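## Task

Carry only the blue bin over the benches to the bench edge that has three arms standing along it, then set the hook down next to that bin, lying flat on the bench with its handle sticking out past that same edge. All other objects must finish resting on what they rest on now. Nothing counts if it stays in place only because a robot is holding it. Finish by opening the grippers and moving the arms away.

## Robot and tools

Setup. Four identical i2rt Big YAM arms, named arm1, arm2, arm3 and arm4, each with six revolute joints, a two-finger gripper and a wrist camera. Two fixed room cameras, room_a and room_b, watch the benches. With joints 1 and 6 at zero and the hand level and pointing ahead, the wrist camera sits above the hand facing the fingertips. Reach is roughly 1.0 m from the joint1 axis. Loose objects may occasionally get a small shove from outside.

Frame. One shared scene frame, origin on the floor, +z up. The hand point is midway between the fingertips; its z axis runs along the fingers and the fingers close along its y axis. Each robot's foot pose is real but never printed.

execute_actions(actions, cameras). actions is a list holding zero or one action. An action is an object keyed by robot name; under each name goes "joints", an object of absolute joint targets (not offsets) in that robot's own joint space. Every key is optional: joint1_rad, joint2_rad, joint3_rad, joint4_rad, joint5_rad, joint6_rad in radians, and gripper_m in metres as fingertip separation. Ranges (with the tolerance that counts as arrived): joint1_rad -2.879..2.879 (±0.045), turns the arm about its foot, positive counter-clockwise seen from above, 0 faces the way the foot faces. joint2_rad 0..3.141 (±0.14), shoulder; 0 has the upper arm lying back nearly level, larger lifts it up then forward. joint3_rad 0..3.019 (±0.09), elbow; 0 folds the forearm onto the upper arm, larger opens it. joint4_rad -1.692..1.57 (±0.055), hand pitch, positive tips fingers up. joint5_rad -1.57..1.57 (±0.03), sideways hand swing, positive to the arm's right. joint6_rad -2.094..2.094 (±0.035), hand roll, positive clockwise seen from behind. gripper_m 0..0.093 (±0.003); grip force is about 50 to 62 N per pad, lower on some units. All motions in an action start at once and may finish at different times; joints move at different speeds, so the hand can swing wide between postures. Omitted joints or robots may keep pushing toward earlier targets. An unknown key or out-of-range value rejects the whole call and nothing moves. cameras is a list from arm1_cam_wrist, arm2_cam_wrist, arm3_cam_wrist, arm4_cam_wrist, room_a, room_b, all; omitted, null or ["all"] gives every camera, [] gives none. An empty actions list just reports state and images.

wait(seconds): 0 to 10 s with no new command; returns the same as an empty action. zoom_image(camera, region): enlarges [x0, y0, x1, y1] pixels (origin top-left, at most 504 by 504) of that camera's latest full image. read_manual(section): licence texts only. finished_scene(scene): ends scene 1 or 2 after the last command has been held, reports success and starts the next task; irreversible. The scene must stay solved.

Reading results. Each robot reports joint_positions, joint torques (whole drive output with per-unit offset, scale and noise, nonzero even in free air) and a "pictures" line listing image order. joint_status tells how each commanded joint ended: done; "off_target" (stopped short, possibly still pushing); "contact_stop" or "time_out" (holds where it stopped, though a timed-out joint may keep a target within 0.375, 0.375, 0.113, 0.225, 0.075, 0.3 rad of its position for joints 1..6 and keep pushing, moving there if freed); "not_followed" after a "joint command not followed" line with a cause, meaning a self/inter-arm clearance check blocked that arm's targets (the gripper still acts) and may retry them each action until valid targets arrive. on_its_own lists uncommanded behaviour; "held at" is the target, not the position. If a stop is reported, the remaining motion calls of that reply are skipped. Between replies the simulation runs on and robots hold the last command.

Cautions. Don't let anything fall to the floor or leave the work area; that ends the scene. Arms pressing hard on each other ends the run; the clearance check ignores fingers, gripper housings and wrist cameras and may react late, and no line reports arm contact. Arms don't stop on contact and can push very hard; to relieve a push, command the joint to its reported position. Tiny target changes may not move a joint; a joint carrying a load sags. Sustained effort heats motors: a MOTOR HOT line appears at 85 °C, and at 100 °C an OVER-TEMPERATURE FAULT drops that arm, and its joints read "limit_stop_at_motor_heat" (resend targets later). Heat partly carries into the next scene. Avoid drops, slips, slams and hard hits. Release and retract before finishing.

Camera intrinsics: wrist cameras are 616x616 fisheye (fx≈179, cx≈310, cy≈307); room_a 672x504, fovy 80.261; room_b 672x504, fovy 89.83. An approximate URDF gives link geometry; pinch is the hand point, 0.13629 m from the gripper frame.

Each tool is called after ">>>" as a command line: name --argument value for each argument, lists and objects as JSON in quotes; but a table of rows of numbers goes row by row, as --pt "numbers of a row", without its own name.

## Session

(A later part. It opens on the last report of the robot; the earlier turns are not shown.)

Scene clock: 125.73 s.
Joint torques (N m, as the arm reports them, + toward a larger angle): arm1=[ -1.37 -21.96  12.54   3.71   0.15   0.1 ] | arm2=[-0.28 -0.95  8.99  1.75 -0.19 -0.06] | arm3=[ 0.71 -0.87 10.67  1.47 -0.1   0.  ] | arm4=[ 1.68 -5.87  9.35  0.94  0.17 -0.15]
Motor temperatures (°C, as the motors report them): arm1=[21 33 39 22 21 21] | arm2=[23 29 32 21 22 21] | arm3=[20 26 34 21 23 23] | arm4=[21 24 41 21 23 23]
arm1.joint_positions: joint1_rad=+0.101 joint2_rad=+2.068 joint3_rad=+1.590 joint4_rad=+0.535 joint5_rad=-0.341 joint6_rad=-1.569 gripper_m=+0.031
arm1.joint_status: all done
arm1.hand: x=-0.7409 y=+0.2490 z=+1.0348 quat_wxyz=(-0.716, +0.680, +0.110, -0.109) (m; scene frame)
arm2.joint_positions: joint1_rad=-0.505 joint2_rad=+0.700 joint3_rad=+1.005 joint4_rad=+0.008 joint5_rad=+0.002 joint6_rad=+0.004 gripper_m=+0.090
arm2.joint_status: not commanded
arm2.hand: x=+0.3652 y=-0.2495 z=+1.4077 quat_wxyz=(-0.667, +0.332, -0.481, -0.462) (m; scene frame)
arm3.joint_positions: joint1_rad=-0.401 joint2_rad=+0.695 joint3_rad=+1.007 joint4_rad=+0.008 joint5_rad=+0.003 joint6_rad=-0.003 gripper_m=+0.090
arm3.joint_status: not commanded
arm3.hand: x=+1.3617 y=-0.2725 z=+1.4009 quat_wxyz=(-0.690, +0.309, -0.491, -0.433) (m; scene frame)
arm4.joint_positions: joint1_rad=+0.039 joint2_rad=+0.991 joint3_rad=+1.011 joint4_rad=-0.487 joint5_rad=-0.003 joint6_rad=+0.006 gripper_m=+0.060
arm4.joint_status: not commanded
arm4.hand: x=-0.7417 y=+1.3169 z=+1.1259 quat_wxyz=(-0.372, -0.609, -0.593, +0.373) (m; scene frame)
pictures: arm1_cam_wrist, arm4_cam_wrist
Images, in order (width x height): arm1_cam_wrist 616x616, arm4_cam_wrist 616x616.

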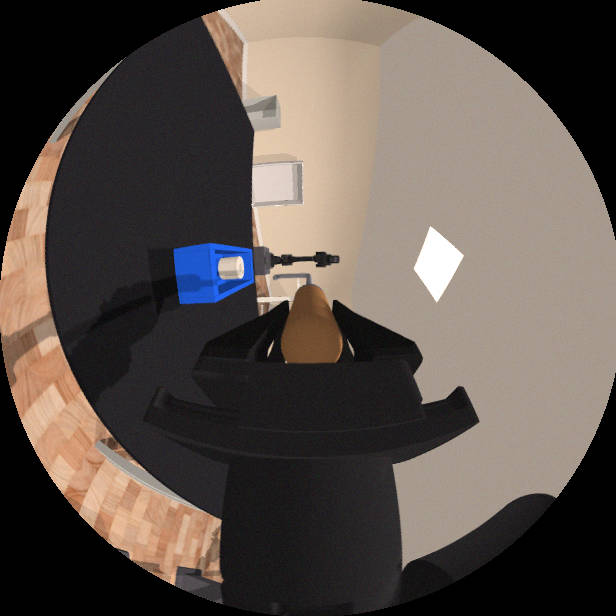

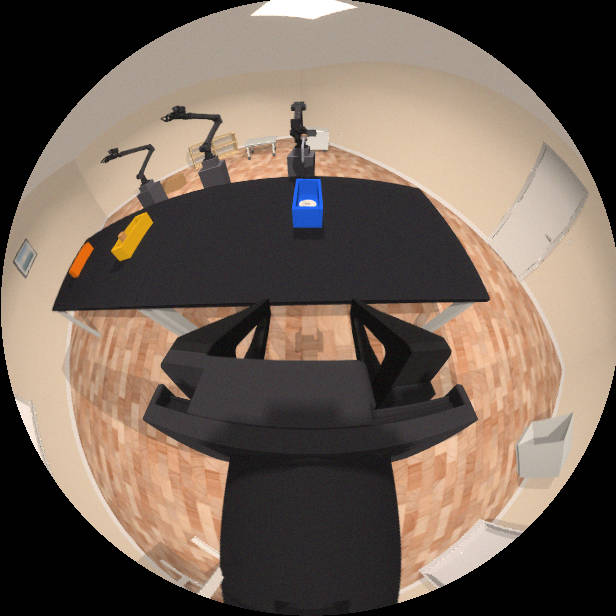

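>>> execute_actions --actions '[{"arm1":{"joints":{"joint1_rad":0.125,"joint2_rad":2.15,"joint4_rad":0.49}}}]' --cameras '["arm1_cam_wrist"]'

>>> execute_actions --actions '[{"arm1":{"joints":{"joint2_rad":2.06,"joint3_rad":1.41,"joint4_rad":0.55}}}]' --cameras '[]'

>>> execute_actions --actions '[{"arm1":{"joints":{"joint2_rad":1.97,"joint3_rad":1.25,"joint4_rad":0.62}}}]' --cameras '[]'

>>> execute_actions --actions '[{"arm1":{"joints":{"joint2_rad":1.895,"joint3_rad":1.12,"joint4_rad":0.68}}}]' --cameras '["arm1_cam_wrist"]'

>>> execute_actions --actions '[{"arm1":{"joints":{"joint2_rad":1.82,"joint3_rad":0.995,"joint4_rad":0.735}}}]' --cameras '[]'

>>> execute_actions --actions '[{"arm1":{"joints":{"joint2_rad":1.72,"joint3_rad":0.875}}}]' --cameras '[]'

>>> execute_actions --actions '[{"arm1":{"joints":{"joint2_rad":1.62,"joint3_rad":0.755}}}]' --cameras '["arm1_cam_wrist","room_a"]'

Scene clock: 139.13 s.
Joint torques (N m, as the arm reports them, + toward a larger angle): arm1=[  0.12 -24.17  13.01   3.99   0.05   0.1 ] | arm2=[-0.35 -1.26  8.95  1.68 -0.18 -0.09] | arm3=[ 0.85 -0.91 10.47  1.56 -0.09  0.01] | arm4=[ 1.67 -5.86  9.35  0.93  0.17 -0.15]
Motor temperatures (°C, as the motors report them): arm1=[21 34 39 22 21 21] | arm2=[23 28 32 21 22 21] | arm3=[20 26 34 21 23 23] | arm4=[21 24 41 21 23 23]
arm1.joint_positions: joint1_rad=+0.120 joint2_rad=+2.191 joint3_rad=+1.578 joint4_rad=+0.460 joint5_rad=-0.340 joint6_rad=-1.569 gripper_m=+0.031
arm1.joint_status: all done
arm1.hand: x=-0.7576 y=+0.2533 z=+0.9099 quat_wxyz=(-0.640, +0.750, +0.103, -0.129) (m; scene frame)
arm2.joint_positions: joint1_rad=-0.505 joint2_rad=+0.700 joint3_rad=+1.005 joint4_rad=+0.008 joint5_rad=+0.002 joint6_rad=+0.004 gripper_m=+0.090
arm2.joint_status: not commanded
arm2.hand: x=+0.3652 y=-0.2495 z=+1.4077 quat_wxyz=(-0.667, +0.332, -0.481, -0.462) (m; scene frame)
arm3.joint_positions: joint1_rad=-0.401 joint2_rad=+0.695 joint3_rad=+1.007 joint4_rad=+0.008 joint5_rad=+0.003 joint6_rad=-0.003 gripper_m=+0.090
arm3.joint_status: not commanded
arm3.hand: x=+1.3617 y=-0.2725 z=+1.4009 quat_wxyz=(-0.690, +0.309, -0.491, -0.433) (m; scene frame)
arm4.joint_positions: joint1_rad=+0.039 joint2_rad=+0.991 joint3_rad=+1.011 joint4_rad=-0.487 joint5_rad=-0.003 joint6_rad=+0.006 gripper_m=+0.060
arm4.joint_status: not commanded
arm4.hand: x=-0.7417 y=+1.3169 z=+1.1259 quat_wxyz=(-0.372, -0.609, -0.593, +0.373) (m; scene frame)
pictures: arm1_cam_wrist
Images, in order (width x height): arm1_cam_wrist 616x616.

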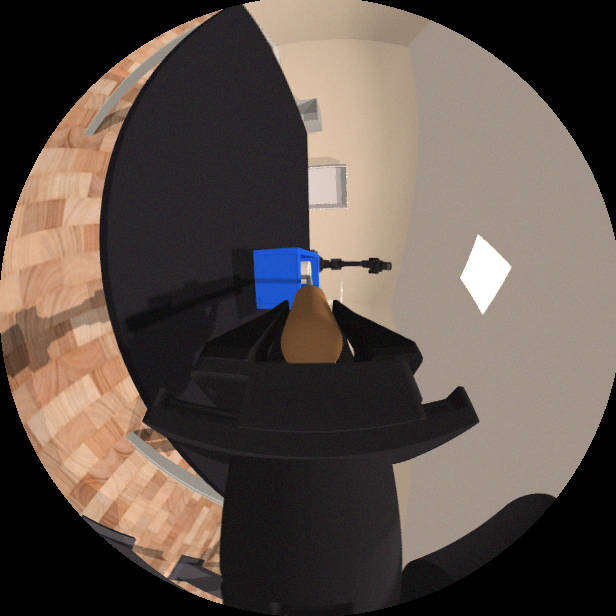

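Scene clock: 140.00 s.
Joint torques (N m, as the arm reports them, + toward a larger angle): arm1=[  0.03 -22.77   9.38   4.21  -0.04   0.09] | arm2=[-0.3  -0.4   9.13  1.8  -0.16 -0.08] | arm3=[ 0.71 -0.83 10.41  1.56 -0.1  -0.01] | arm4=[ 1.71 -5.86  9.35  0.95  0.17 -0.15]
Motor temperatures (°C, as the motors report them): arm1=[21 34 39 22 21 21] | arm2=[23 28 32 21 22 21] | arm3=[20 26 34 21 23 23] | arm4=[21 24 41 21 23 23]
arm1.joint_positions: joint1_rad=+0.120 joint2_rad=+2.101 joint3_rad=+1.411 joint4_rad=+0.514 joint5_rad=-0.338 joint6_rad=-1.569 gripper_m=+0.031
arm1.joint_status: all done
arm1.hand: x=-0.7577 y=+0.2095 z=+0.9045 quat_wxyz=(-0.631, +0.758, +0.101, -0.129) (m; scene frame)
arm2.joint_positions: joint1_rad=-0.505 joint2_rad=+0.700 joint3_rad=+1.005 joint4_rad=+0.008 joint5_rad=+0.002 joint6_rad=+0.004 gripper_m=+0.090
arm2.joint_status: not commanded
arm2.hand: x=+0.3652 y=-0.2495 z=+1.4077 quat_wxyz=(-0.667, +0.332, -0.481, -0.462) (m; scene frame)
arm3.joint_positions: joint1_rad=-0.401 joint2_rad=+0.695 joint3_rad=+1.007 joint4_rad=+0.008 joint5_rad=+0.003 joint6_rad=-0.003 gripper_m=+0.090
arm3.joint_status: not commanded
arm3.hand: x=+1.3617 y=-0.2725 z=+1.4009 quat_wxyz=(-0.690, +0.309, -0.491, -0.433) (m; scene frame)
arm4.joint_positions: joint1_rad=+0.039 joint2_rad=+0.991 joint3_rad=+1.011 joint4_rad=-0.487 joint5_rad=-0.003 joint6_rad=+0.006 gripper_m=+0.060
arm4.joint_status: not commanded
arm4.hand: x=-0.7417 y=+1.3169 z=+1.1259 quat_wxyz=(-0.372, -0.609, -0.593, +0.373) (m; scene frame)
pictures: none
No camera images: the call's "cameras" was empty. Leave "cameras" out to get every camera's image.

Scene clock: 140.83 s.
Joint torques (N m, as the arm reports them, + toward a larger angle): arm1=[ -0.09 -20.98   9.14   4.37  -0.05   0.09] | arm2=[-0.24 -0.68  8.86  1.85 -0.17 -0.05] | arm3=[ 0.83 -1.01 10.52  1.45 -0.08 -0.01] | arm4=[ 1.67 -5.87  9.35  0.94  0.17 -0.15]
Motor temperatures (°C, as the motors report them): arm1=[21 34 39 22 21 21] | arm2=[23 27 32 21 22 21] | arm3=[20 26 34 21 23 23] | arm4=[21 24 41 21 23 23]
arm1.joint_positions: joint1_rad=+0.120 joint2_rad=+2.010 joint3_rad=+1.249 joint4_rad=+0.580 joint5_rad=-0.338 joint6_rad=-1.569 gripper_m=+0.031
arm1.joint_status: all done
arm1.hand: x=-0.7581 y=+0.1636 z=+0.9054 quat_wxyz=(-0.630, +0.759, +0.101, -0.129) (m; scene frame)
arm2.joint_positions: joint1_rad=-0.505 joint2_rad=+0.700 joint3_rad=+1.005 joint4_rad=+0.008 joint5_rad=+0.002 joint6_rad=+0.004 gripper_m=+0.090
arm2.joint_status: not commanded
arm2.hand: x=+0.3653 y=-0.2496 z=+1.4077 quat_wxyz=(-0.667, +0.332, -0.481, -0.462) (m; scene frame)
arm3.joint_positions: joint1_rad=-0.401 joint2_rad=+0.695 joint3_rad=+1.007 joint4_rad=+0.008 joint5_rad=+0.003 joint6_rad=-0.003 gripper_m=+0.090
arm3.joint_status: not commanded
arm3.hand: x=+1.3617 y=-0.2725 z=+1.4009 quat_wxyz=(-0.690, +0.309, -0.491, -0.433) (m; scene frame)
arm4.joint_positions: joint1_rad=+0.039 joint2_rad=+0.991 joint3_rad=+1.011 joint4_rad=-0.487 joint5_rad=-0.003 joint6_rad=+0.006 gripper_m=+0.060
arm4.joint_status: not commanded
arm4.hand: x=-0.7417 y=+1.3169 z=+1.1259 quat_wxyz=(-0.372, -0.609, -0.593, +0.373) (m; scene frame)
pictures: none
No camera images: the call's "cameras" was empty. Leave "cameras" out to get every camera's image.

Scene clock: 141.57 s.
Joint torques (N m, as the arm reports them, + toward a larger angle): arm1=[ -0.15 -19.76   8.9    4.49  -0.07   0.09] | arm2=[ 0.01 -0.71  9.06  1.73 -0.21 -0.07] | arm3=[ 0.74 -0.75 10.53  1.55 -0.08  0.  ] | arm4=[ 1.7  -5.88  9.35  0.94  0.17 -0.14]
Motor temperatures (°C, as the motors report them): arm1=[21 34 39 22 21 21] | arm2=[23 27 32 21 22 21] | arm3=[20 26 34 21 23 23] | arm4=[21 24 41 21 23 23]
arm1.joint_positions: joint1_rad=+0.120 joint2_rad=+1.936 joint3_rad=+1.117 joint4_rad=+0.637 joint5_rad=-0.338 joint6_rad=-1.569 gripper_m=+0.031
arm1.joint_status: all done
arm1.hand: x=-0.7585 y=+0.1240 z=+0.9053 quat_wxyz=(-0.629, +0.760, +0.101, -0.129) (m; scene frame)
arm2.joint_positions: joint1_rad=-0.505 joint2_rad=+0.700 joint3_rad=+1.005 joint4_rad=+0.008 joint5_rad=+0.002 joint6_rad=+0.004 gripper_m=+0.090
arm2.joint_status: not commanded
arm2.hand: x=+0.3652 y=-0.2495 z=+1.4077 quat_wxyz=(-0.667, +0.332, -0.481, -0.462) (m; scene frame)
arm3.joint_positions: joint1_rad=-0.401 joint2_rad=+0.695 joint3_rad=+1.007 joint4_rad=+0.008 joint5_rad=+0.003 joint6_rad=-0.003 gripper_m=+0.090
arm3.joint_status: not commanded
arm3.hand: x=+1.3617 y=-0.2725 z=+1.4009 quat_wxyz=(-0.690, +0.309, -0.491, -0.433) (m; scene frame)
arm4.joint_positions: joint1_rad=+0.039 joint2_rad=+0.991 joint3_rad=+1.011 joint4_rad=-0.487 joint5_rad=-0.003 joint6_rad=+0.006 gripper_m=+0.060
arm4.joint_status: not commanded
arm4.hand: x=-0.7417 y=+1.3169 z=+1.1259 quat_wxyz=(-0.372, -0.609, -0.593, +0.373) (m; scene frame)
pictures: arm1_cam_wrist
Images, in order (width x height): arm1_cam_wrist 616x616.

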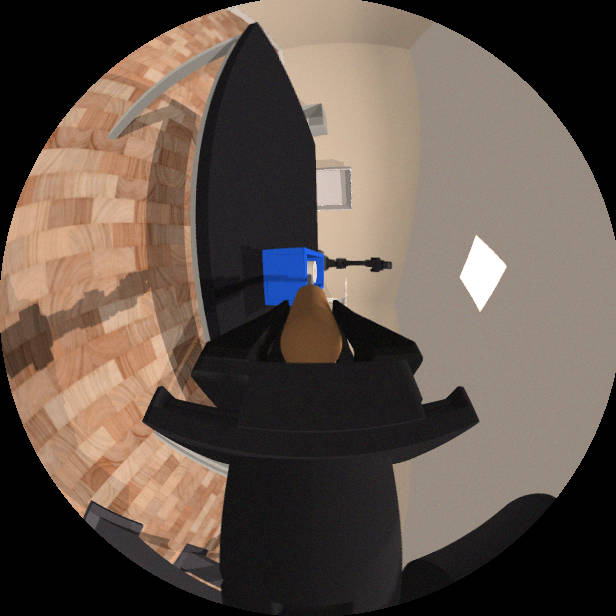

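Scene clock: 142.30 s.
Joint torques (N m, as the arm reports them, + toward a larger angle): arm1=[ -0.18 -18.35   8.72   4.64  -0.08   0.1 ] | arm2=[ 0.19 -0.63  8.95  1.72 -0.18 -0.09] | arm3=[ 0.81 -1.06 10.5   1.43 -0.08 -0.01] | arm4=[ 1.72 -5.86  9.35  0.95  0.17 -0.15]
Motor temperatures (°C, as the motors report them): arm1=[21 34 39 22 21 21] | arm2=[23 27 32 21 22 21] | arm3=[20 26 34 21 23 23] | arm4=[21 24 41 21 23 23]
arm1.joint_positions: joint1_rad=+0.120 joint2_rad=+1.861 joint3_rad=+0.989 joint4_rad=+0.688 joint5_rad=-0.337 joint6_rad=-1.569 gripper_m=+0.031
arm1.joint_status: all done
arm1.hand: x=-0.7588 y=+0.0837 z=+0.9058 quat_wxyz=(-0.629, +0.760, +0.100, -0.129) (m; scene frame)
arm2.joint_positions: joint1_rad=-0.505 joint2_rad=+0.700 joint3_rad=+1.005 joint4_rad=+0.008 joint5_rad=+0.002 joint6_rad=+0.004 gripper_m=+0.090
arm2.joint_status: not commanded
arm2.hand: x=+0.3653 y=-0.2496 z=+1.4077 quat_wxyz=(-0.667, +0.332, -0.481, -0.462) (m; scene frame)
arm3.joint_positions: joint1_rad=-0.401 joint2_rad=+0.695 joint3_rad=+1.007 joint4_rad=+0.008 joint5_rad=+0.003 joint6_rad=-0.003 gripper_m=+0.090
arm3.joint_status: not commanded
arm3.hand: x=+1.3617 y=-0.2725 z=+1.4009 quat_wxyz=(-0.690, +0.309, -0.491, -0.433) (m; scene frame)
arm4.joint_positions: joint1_rad=+0.039 joint2_rad=+0.991 joint3_rad=+1.011 joint4_rad=-0.487 joint5_rad=-0.003 joint6_rad=+0.006 gripper_m=+0.060
arm4.joint_status: not commanded
arm4.hand: x=-0.7417 y=+1.3169 z=+1.1259 quat_wxyz=(-0.372, -0.609, -0.593, +0.373) (m; scene frame)
pictures: none
No camera images: the call's "cameras" was empty. Leave "cameras" out to get every camera's image.

Scene clock: 143.03 s.
Joint torques (N m, as the arm reports them, + toward a larger angle): arm1=[ -0.16 -16.7    9.15   4.38  -0.09   0.1 ] | arm2=[-0.4  -1.13  8.98  1.72 -0.18 -0.04] | arm3=[ 1.16 -1.13 10.48  1.5  -0.09  0.  ] | arm4=[ 1.72 -5.89  9.35  0.93  0.17 -0.15]
Motor temperatures (°C, as the motors report them): arm1=[21 34 39 22 21 21] | arm2=[23 27 32 21 22 21] | arm3=[20 26 34 21 23 23] | arm4=[21 24 41 21 23 23]
arm1.joint_positions: joint1_rad=+0.120 joint2_rad=+1.760 joint3_rad=+0.863 joint4_rad=+0.694 joint5_rad=-0.337 joint6_rad=-1.569 gripper_m=+0.031
arm1.joint_status: all done
arm1.hand: x=-0.7592 y=+0.0399 z=+0.9114 quat_wxyz=(-0.622, +0.766, +0.099, -0.130) (m; scene frame)
arm2.joint_positions: joint1_rad=-0.505 joint2_rad=+0.700 joint3_rad=+1.005 joint4_rad=+0.008 joint5_rad=+0.002 joint6_rad=+0.004 gripper_m=+0.090
arm2.joint_status: not commanded
arm2.hand: x=+0.3652 y=-0.2495 z=+1.4077 quat_wxyz=(-0.667, +0.332, -0.481, -0.462) (m; scene frame)
arm3.joint_positions: joint1_rad=-0.401 joint2_rad=+0.695 joint3_rad=+1.007 joint4_rad=+0.008 joint5_rad=+0.003 joint6_rad=-0.003 gripper_m=+0.090
arm3.joint_status: not commanded
arm3.hand: x=+1.3617 y=-0.2725 z=+1.4009 quat_wxyz=(-0.690, +0.309, -0.491, -0.433) (m; scene frame)
arm4.joint_positions: joint1_rad=+0.039 joint2_rad=+0.991 joint3_rad=+1.011 joint4_rad=-0.487 joint5_rad=-0.003 joint6_rad=+0.006 gripper_m=+0.060
arm4.joint_status: not commanded
arm4.hand: x=-0.7417 y=+1.3169 z=+1.1259 quat_wxyz=(-0.372, -0.609, -0.593, +0.373) (m; scene frame)
pictures: none
No camera images: the call's "cameras" was empty. Leave "cameras" out to get every camera's image.

Scene clock: 143.77 s.
Joint torques (N m, as the arm reports them, + toward a larger angle): arm1=[ -0.22 -15.09   9.04   4.43  -0.1    0.09] | arm2=[-0.17 -0.89  8.84  1.75 -0.18 -0.07] | arm3=[ 1.03 -0.73 10.63  1.55 -0.1  -0.01] | arm4=[ 1.68 -5.89  9.35  0.93  0.17 -0.15]
Motor temperatures (°C, as the motors report them): arm1=[21 34 39 22 21 21] | arm2=[23 27 32 21 22 21] | arm3=[20 26 34 21 23 23] | arm4=[21 24 41 21 23 23]
arm1.joint_positions: joint1_rad=+0.120 joint2_rad=+1.657 joint3_rad=+0.743 joint4_rad=+0.694 joint5_rad=-0.337 joint6_rad=-1.569 gripper_m=+0.031
arm1.joint_status: all done
arm1.hand: x=-0.7596 y=-0.0037 z=+0.9157 quat_wxyz=(-0.615, +0.771, +0.098, -0.131) (m; scene frame)
arm2.joint_positions: joint1_rad=-0.505 joint2_rad=+0.700 joint3_rad=+1.005 joint4_rad=+0.008 joint5_rad=+0.002 joint6_rad=+0.004 gripper_m=+0.090
arm2.joint_status: not commanded
arm2.hand: x=+0.3652 y=-0.2495 z=+1.4077 quat_wxyz=(-0.667, +0.332, -0.481, -0.462) (m; scene frame)
arm3.joint_positions: joint1_rad=-0.401 joint2_rad=+0.695 joint3_rad=+1.007 joint4_rad=+0.008 joint5_rad=+0.003 joint6_rad=-0.003 gripper_m=+0.090
arm3.joint_status: not commanded
arm3.hand: x=+1.3617 y=-0.2725 z=+1.4009 quat_wxyz=(-0.690, +0.309, -0.491, -0.433) (m; scene frame)
arm4.joint_positions: joint1_rad=+0.039 joint2_rad=+0.991 joint3_rad=+1.011 joint4_rad=-0.487 joint5_rad=-0.003 joint6_rad=+0.006 gripper_m=+0.060
arm4.joint_status: not commanded
arm4.hand: x=-0.7417 y=+1.3169 z=+1.1259 quat_wxyz=(-0.372, -0.609, -0.593, +0.373) (m; scene frame)
pictures: arm1_cam_wrist, room_a
Images, in order (width x height): arm1_cam_wrist 616x616, room_a 672x504.

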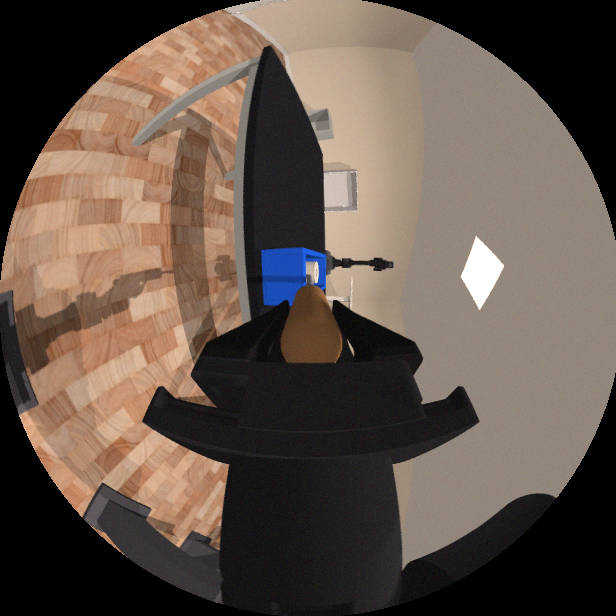

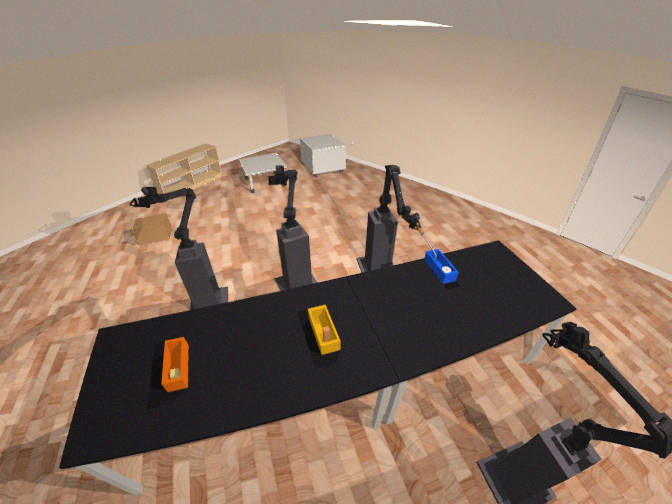

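>>> execute_actions --actions '[{"arm1":{"joints":{"joint3_rad":1.05}}}]' --cameras '[]'

>>> execute_actions --actions '[{"arm1":{"joints":{"joint1_rad":-0.15,"joint5_rad":-0.27,"joint2_rad":1.9,"joint3_rad":1.46}}}]' --cameras '[]'

>>> execute_actions --actions '[{"arm1":{"joints":{"joint2_rad":2.15,"joint4_rad":0.87,"joint6_rad":0}}}]' --cameras '["arm1_cam_wrist"]'

>>> execute_actions --actions '[{"arm1":{"joints":{"joint2_rad":2.365,"joint3_rad":1.37,"joint4_rad":1.0}}}]' --cameras '["arm1_cam_wrist"]'

Scene clock: 154.20 s.
Joint torques (N m, as the arm reports them, + toward a larger angle): arm1=[ -0.2  -15.7   13.98   4.49   0.02   0.07] | arm2=[ 0.15 -1.01  8.9   1.58 -0.19 -0.06] | arm3=[ 0.9  -1.01 10.51  1.6  -0.08  0.03] | arm4=[ 1.68 -5.87  9.36  0.93  0.17 -0.15]
Motor temperatures (°C, as the motors report them): arm1=[21 33 38 22 21 21] | arm2=[23 27 32 21 22 21] | arm3=[20 26 35 21 23 23] | arm4=[21 24 42 21 23 23]
arm1.joint_positions: joint1_rad=+0.120 joint2_rad=+1.649 joint3_rad=+1.003 joint4_rad=+0.694 joint5_rad=-0.338 joint6_rad=-1.568 gripper_m=+0.031
arm1.joint_status: all done
arm1.hand: x=-0.7581 y=+0.0715 z=+1.0515 quat_wxyz=(-0.712, +0.683, +0.115, -0.116) (m; scene frame)
arm2.joint_positions: joint1_rad=-0.505 joint2_rad=+0.700 joint3_rad=+1.005 joint4_rad=+0.008 joint5_rad=+0.002 joint6_rad=+0.004 gripper_m=+0.090
arm2.joint_status: not commanded
arm2.hand: x=+0.3652 y=-0.2495 z=+1.4077 quat_wxyz=(-0.667, +0.332, -0.481, -0.462) (m; scene frame)
arm3.joint_positions: joint1_rad=-0.401 joint2_rad=+0.695 joint3_rad=+1.007 joint4_rad=+0.008 joint5_rad=+0.003 joint6_rad=-0.003 gripper_m=+0.090
arm3.joint_status: not commanded
arm3.hand: x=+1.3617 y=-0.2725 z=+1.4009 quat_wxyz=(-0.690, +0.309, -0.491, -0.433) (m; scene frame)
arm4.joint_positions: joint1_rad=+0.039 joint2_rad=+0.991 joint3_rad=+1.011 joint4_rad=-0.487 joint5_rad=-0.003 joint6_rad=+0.006 gripper_m=+0.060
arm4.joint_status: not commanded
arm4.hand: x=-0.7417 y=+1.3169 z=+1.1259 quat_wxyz=(-0.372, -0.609, -0.593, +0.373) (m; scene frame)
pictures: none
No camera images: the call's "cameras" was empty. Leave "cameras" out to get every camera's image.

Scene clock: 155.97 s.
Joint torques (N m, as the arm reports them, + toward a larger angle): arm1=[ -0.61 -21.73  17.68   4.34   0.15   0.08] | arm2=[-0.09 -0.88  8.87  1.75 -0.21 -0.06] | arm3=[ 0.64 -0.66 10.58  1.58 -0.08 -0.01] | arm4=[ 1.7  -5.86  9.35  0.94  0.17 -0.14]
Motor temperatures (°C, as the motors report them): arm1=[21 33 39 22 21 21] | arm2=[23 27 32 21 22 21] | arm3=[20 26 35 21 23 23] | arm4=[21 24 42 21 23 23]
arm1.joint_positions: joint1_rad=-0.143 joint2_rad=+1.940 joint3_rad=+1.379 joint4_rad=+0.694 joint5_rad=-0.270 joint6_rad=-1.568 gripper_m=+0.031
arm1.joint_status: all done
arm1.hand: x=-0.5407 y=+0.1769 z=+1.0525 quat_wxyz=(-0.749, +0.663, +0.008, +0.010) (m; scene frame)
arm2.joint_positions: joint1_rad=-0.505 joint2_rad=+0.700 joint3_rad=+1.005 joint4_rad=+0.008 joint5_rad=+0.002 joint6_rad=+0.004 gripper_m=+0.090
arm2.joint_status: not commanded
arm2.hand: x=+0.3652 y=-0.2495 z=+1.4077 quat_wxyz=(-0.667, +0.332, -0.481, -0.462) (m; scene frame)
arm3.joint_positions: joint1_rad=-0.401 joint2_rad=+0.695 joint3_rad=+1.007 joint4_rad=+0.008 joint5_rad=+0.003 joint6_rad=-0.003 gripper_m=+0.090
arm3.joint_status: not commanded
arm3.hand: x=+1.3617 y=-0.2725 z=+1.4009 quat_wxyz=(-0.690, +0.309, -0.491, -0.433) (m; scene frame)
arm4.joint_positions: joint1_rad=+0.039 joint2_rad=+0.991 joint3_rad=+1.011 joint4_rad=-0.487 joint5_rad=-0.003 joint6_rad=+0.006 gripper_m=+0.060
arm4.joint_status: not commanded
arm4.hand: x=-0.7417 y=+1.3169 z=+1.1259 quat_wxyz=(-0.372, -0.609, -0.593, +0.373) (m; scene frame)
pictures: none
No camera images: the call's "cameras" was empty. Leave "cameras" out to get every camera's image.

Scene clock: 158.10 s.
Joint torques (N m, as the arm reports them, + toward a larger angle): arm1=[ -0.87 -23.34  13.92   4.4    0.04   0.28] | arm2=[-0.51 -0.76  8.95  1.74 -0.19 -0.04] | arm3=[ 0.89 -1.16 10.57  1.52 -0.09  0.01] | arm4=[ 1.71 -5.86  9.35  0.94  0.17 -0.15]
Motor temperatures (°C, as the motors report them): arm1=[21 34 40 22 21 21] | arm2=[23 27 32 21 22 21] | arm3=[20 26 35 21 23 23] | arm4=[21 24 42 21 23 23]
arm1.joint_positions: joint1_rad=-0.147 joint2_rad=+2.194 joint3_rad=+1.406 joint4_rad=+0.830 joint5_rad=-0.268 joint6_rad=-0.013 gripper_m=+0.031
arm1.joint_status: all done
arm1.hand: x=-0.5318 y=+0.1984 z=+0.9025 quat_wxyz=(-0.515, +0.494, -0.489, -0.502) (m; scene frame)
arm2.joint_positions: joint1_rad=-0.505 joint2_rad=+0.700 joint3_rad=+1.005 joint4_rad=+0.008 joint5_rad=+0.002 joint6_rad=+0.004 gripper_m=+0.090
arm2.joint_status: not commanded
arm2.hand: x=+0.3652 y=-0.2495 z=+1.4077 quat_wxyz=(-0.667, +0.332, -0.481, -0.462) (m; scene frame)
arm3.joint_positions: joint1_rad=-0.401 joint2_rad=+0.695 joint3_rad=+1.007 joint4_rad=+0.008 joint5_rad=+0.003 joint6_rad=-0.003 gripper_m=+0.090
arm3.joint_status: not commanded
arm3.hand: x=+1.3617 y=-0.2725 z=+1.4009 quat_wxyz=(-0.690, +0.309, -0.491, -0.433) (m; scene frame)
arm4.joint_positions: joint1_rad=+0.039 joint2_rad=+0.991 joint3_rad=+1.011 joint4_rad=-0.487 joint5_rad=-0.003 joint6_rad=+0.006 gripper_m=+0.060
arm4.joint_status: not commanded
arm4.hand: x=-0.7417 y=+1.3169 z=+1.1259 quat_wxyz=(-0.372, -0.609, -0.593, +0.373) (m; scene frame)
pictures: arm1_cam_wrist
Images, in order (width x height): arm1_cam_wrist 616x616.

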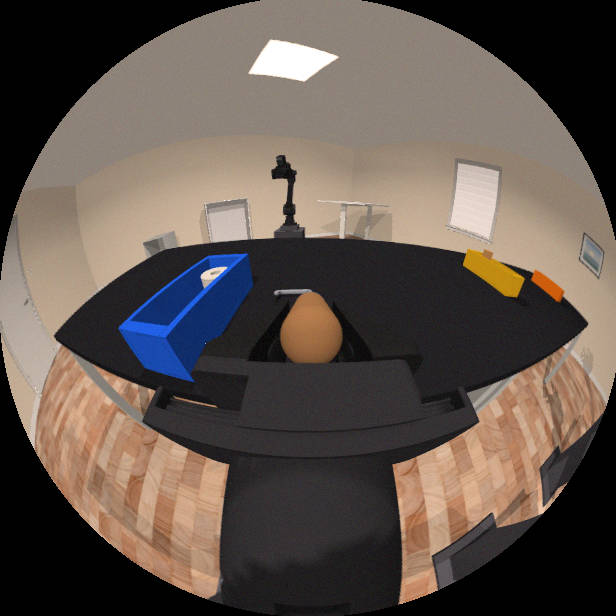

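Scene clock: 159.33 s.
Joint torques (N m, as the arm reports them, + toward a larger angle): arm1=[ -0.82 -20.25   7.52   3.46   0.02   0.16] | arm2=[-0.19 -0.86  8.93  1.7  -0.2  -0.09] | arm3=[ 0.88 -0.98 10.55  1.58 -0.06  0.01] | arm4=[ 1.69 -5.88  9.35  0.94  0.17 -0.15]
Motor temperatures (°C, as the motors report them): arm1=[21 34 39 22 21 21] | arm2=[23 27 32 21 22 21] | arm3=[20 26 35 21 23 23] | arm4=[21 24 42 21 23 23]
arm1.joint_positions: joint1_rad=-0.147 joint2_rad=+2.369 joint3_rad=+1.366 joint4_rad=+0.982 joint5_rad=-0.268 joint6_rad=-0.004 gripper_m=+0.031
arm1.joint_status: all done
arm1.hand: x=-0.5384 y=+0.1772 z=+0.7845 quat_wxyz=(-0.494, +0.502, -0.511, -0.493) (m; scene frame)
arm2.joint_positions: joint1_rad=-0.505 joint2_rad=+0.700 joint3_rad=+1.005 joint4_rad=+0.008 joint5_rad=+0.002 joint6_rad=+0.004 gripper_m=+0.090
arm2.joint_status: not commanded
arm2.hand: x=+0.3652 y=-0.2495 z=+1.4077 quat_wxyz=(-0.667, +0.332, -0.481, -0.462) (m; scene frame)
arm3.joint_positions: joint1_rad=-0.401 joint2_rad=+0.695 joint3_rad=+1.007 joint4_rad=+0.008 joint5_rad=+0.003 joint6_rad=-0.003 gripper_m=+0.090
arm3.joint_status: not commanded
arm3.hand: x=+1.3617 y=-0.2725 z=+1.4009 quat_wxyz=(-0.690, +0.309, -0.491, -0.433) (m; scene frame)
arm4.joint_positions: joint1_rad=+0.039 joint2_rad=+0.991 joint3_rad=+1.011 joint4_rad=-0.487 joint5_rad=-0.003 joint6_rad=+0.006 gripper_m=+0.060
arm4.joint_status: not commanded
arm4.hand: x=-0.7417 y=+1.3169 z=+1.1259 quat_wxyz=(-0.372, -0.609, -0.593, +0.373) (m; scene frame)
pictures: arm1_cam_wrist
Images, in order (width x height): arm1_cam_wrist 616x616.

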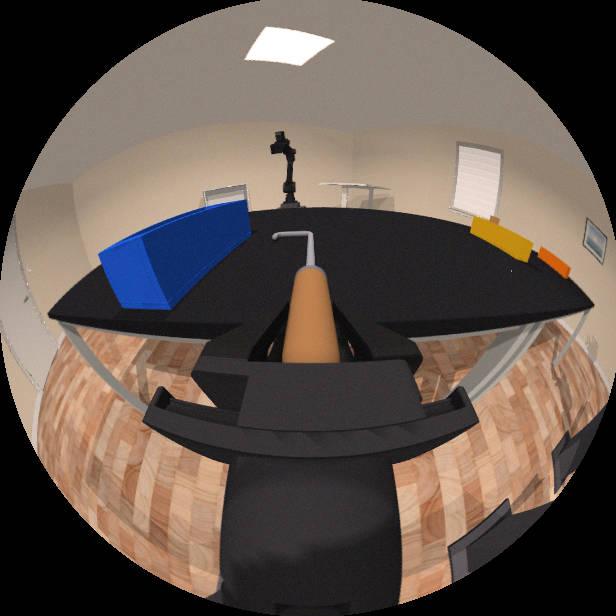

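>>> execute_actions --actions '[{"arm1":{"joints":{"gripper_m":0.08}}}]' --cameras '[]'

>>> execute_actions --actions '[{"arm1":{"joints":{"joint2_rad":1.5,"joint4_rad":0.3}}}]' --cameras '["room_a"]'

>>> finished_scene --scene 2

Scene clock: 164.43 s.
Joint torques (N m, as the arm reports them, + toward a larger angle): arm1=[ -0.75 -20.25   7.56   3.45   0.03   0.16] | arm2=[ 0.35 -0.9   8.93  1.64 -0.18 -0.05] | arm3=[ 0.83 -0.94 10.49  1.54 -0.1  -0.01] | arm4=[ 1.69 -5.86  9.35  0.94  0.17 -0.15]
Motor temperatures (°C, as the motors report them): arm1=[21 34 38 22 21 21] | arm2=[23 27 32 21 22 21] | arm3=[20 26 35 21 23 23] | arm4=[21 24 42 21 23 23]
arm1.joint_positions: joint1_rad=-0.147 joint2_rad=+2.369 joint3_rad=+1.366 joint4_rad=+0.982 joint5_rad=-0.268 joint6_rad=-0.004 gripper_m=+0.080
arm1.joint_status: all done
arm1.hand: x=-0.5384 y=+0.1772 z=+0.7845 quat_wxyz=(-0.494, +0.502, -0.511, -0.493) (m; scene frame)
arm2.joint_positions: joint1_rad=-0.505 joint2_rad=+0.700 joint3_rad=+1.005 joint4_rad=+0.008 joint5_rad=+0.002 joint6_rad=+0.004 gripper_m=+0.090
arm2.joint_status: not commanded
arm2.hand: x=+0.3652 y=-0.2495 z=+1.4077 quat_wxyz=(-0.667, +0.332, -0.481, -0.462) (m; scene frame)
arm3.joint_positions: joint1_rad=-0.401 joint2_rad=+0.695 joint3_rad=+1.007 joint4_rad=+0.008 joint5_rad=+0.003 joint6_rad=-0.003 gripper_m=+0.090
arm3.joint_status: not commanded
arm3.hand: x=+1.3617 y=-0.2725 z=+1.4009 quat_wxyz=(-0.690, +0.309, -0.491, -0.433) (m; scene frame)
arm4.joint_positions: joint1_rad=+0.039 joint2_rad=+0.991 joint3_rad=+1.011 joint4_rad=-0.487 joint5_rad=-0.003 joint6_rad=+0.006 gripper_m=+0.060
arm4.joint_status: not commanded
arm4.hand: x=-0.7417 y=+1.3169 z=+1.1259 quat_wxyz=(-0.372, -0.609, -0.593, +0.373) (m; scene frame)
pictures: none
No camera images: the call's "cameras" was empty. Leave "cameras" out to get every camera's image.

Scene clock: 166.10 s.
Joint torques (N m, as the arm reports them, + toward a larger angle): arm1=[ -0.8  -11.52  12.19   2.08   0.07   0.17] | arm2=[ 0.04 -0.85  8.95  1.73 -0.15 -0.07] | arm3=[ 0.75 -0.89 10.53  1.45 -0.07  0.  ] | arm4=[ 1.71 -5.88  9.34  0.94  0.17 -0.15]
Motor temperatures (°C, as the motors report them): arm1=[21 34 38 22 21 21] | arm2=[23 27 33 21 22 21] | arm3=[20 26 35 21 23 23] | arm4=[21 24 42 21 23 23]
arm1.joint_positions: joint1_rad=-0.147 joint2_rad=+1.480 joint3_rad=+1.363 joint4_rad=+0.313 joint5_rad=-0.268 joint6_rad=-0.004 gripper_m=+0.080
arm1.joint_status: all done
arm1.hand: x=-0.5668 y=+0.0687 z=+1.2821 quat_wxyz=(-0.558, +0.462, -0.442, -0.529) (m; scene frame)
arm2.joint_positions: joint1_rad=-0.505 joint2_rad=+0.700 joint3_rad=+1.005 joint4_rad=+0.008 joint5_rad=+0.002 joint6_rad=+0.004 gripper_m=+0.090
arm2.joint_status: not commanded
arm2.hand: x=+0.3652 y=-0.2495 z=+1.4077 quat_wxyz=(-0.667, +0.332, -0.481, -0.462) (m; scene frame)
arm3.joint_positions: joint1_rad=-0.401 joint2_rad=+0.695 joint3_rad=+1.007 joint4_rad=+0.008 joint5_rad=+0.003 joint6_rad=-0.003 gripper_m=+0.090
arm3.joint_status: not commanded
arm3.hand: x=+1.3617 y=-0.2725 z=+1.4009 quat_wxyz=(-0.690, +0.309, -0.491, -0.433) (m; scene frame)
arm4.joint_positions: joint1_rad=+0.039 joint2_rad=+0.991 joint3_rad=+1.011 joint4_rad=-0.487 joint5_rad=-0.003 joint6_rad=+0.006 gripper_m=+0.060
arm4.joint_status: not commanded
arm4.hand: x=-0.7417 y=+1.3169 z=+1.1259 quat_wxyz=(-0.372, -0.609, -0.593, +0.373) (m; scene frame)
pictures: room_a
Images, in order (width x height): room_a 672x504.

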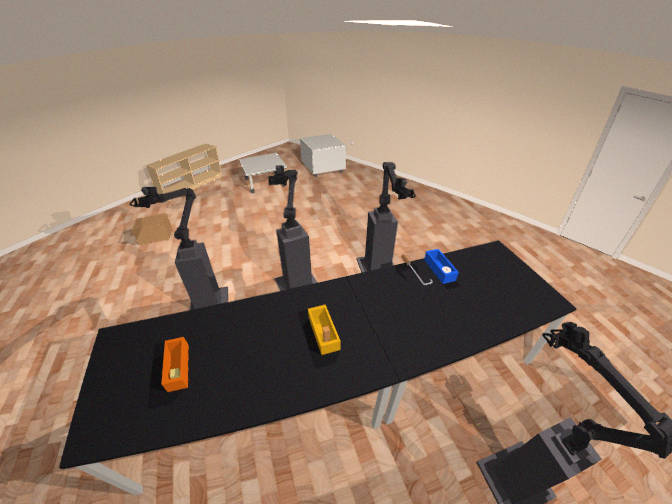

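The scene is finished: the task was done.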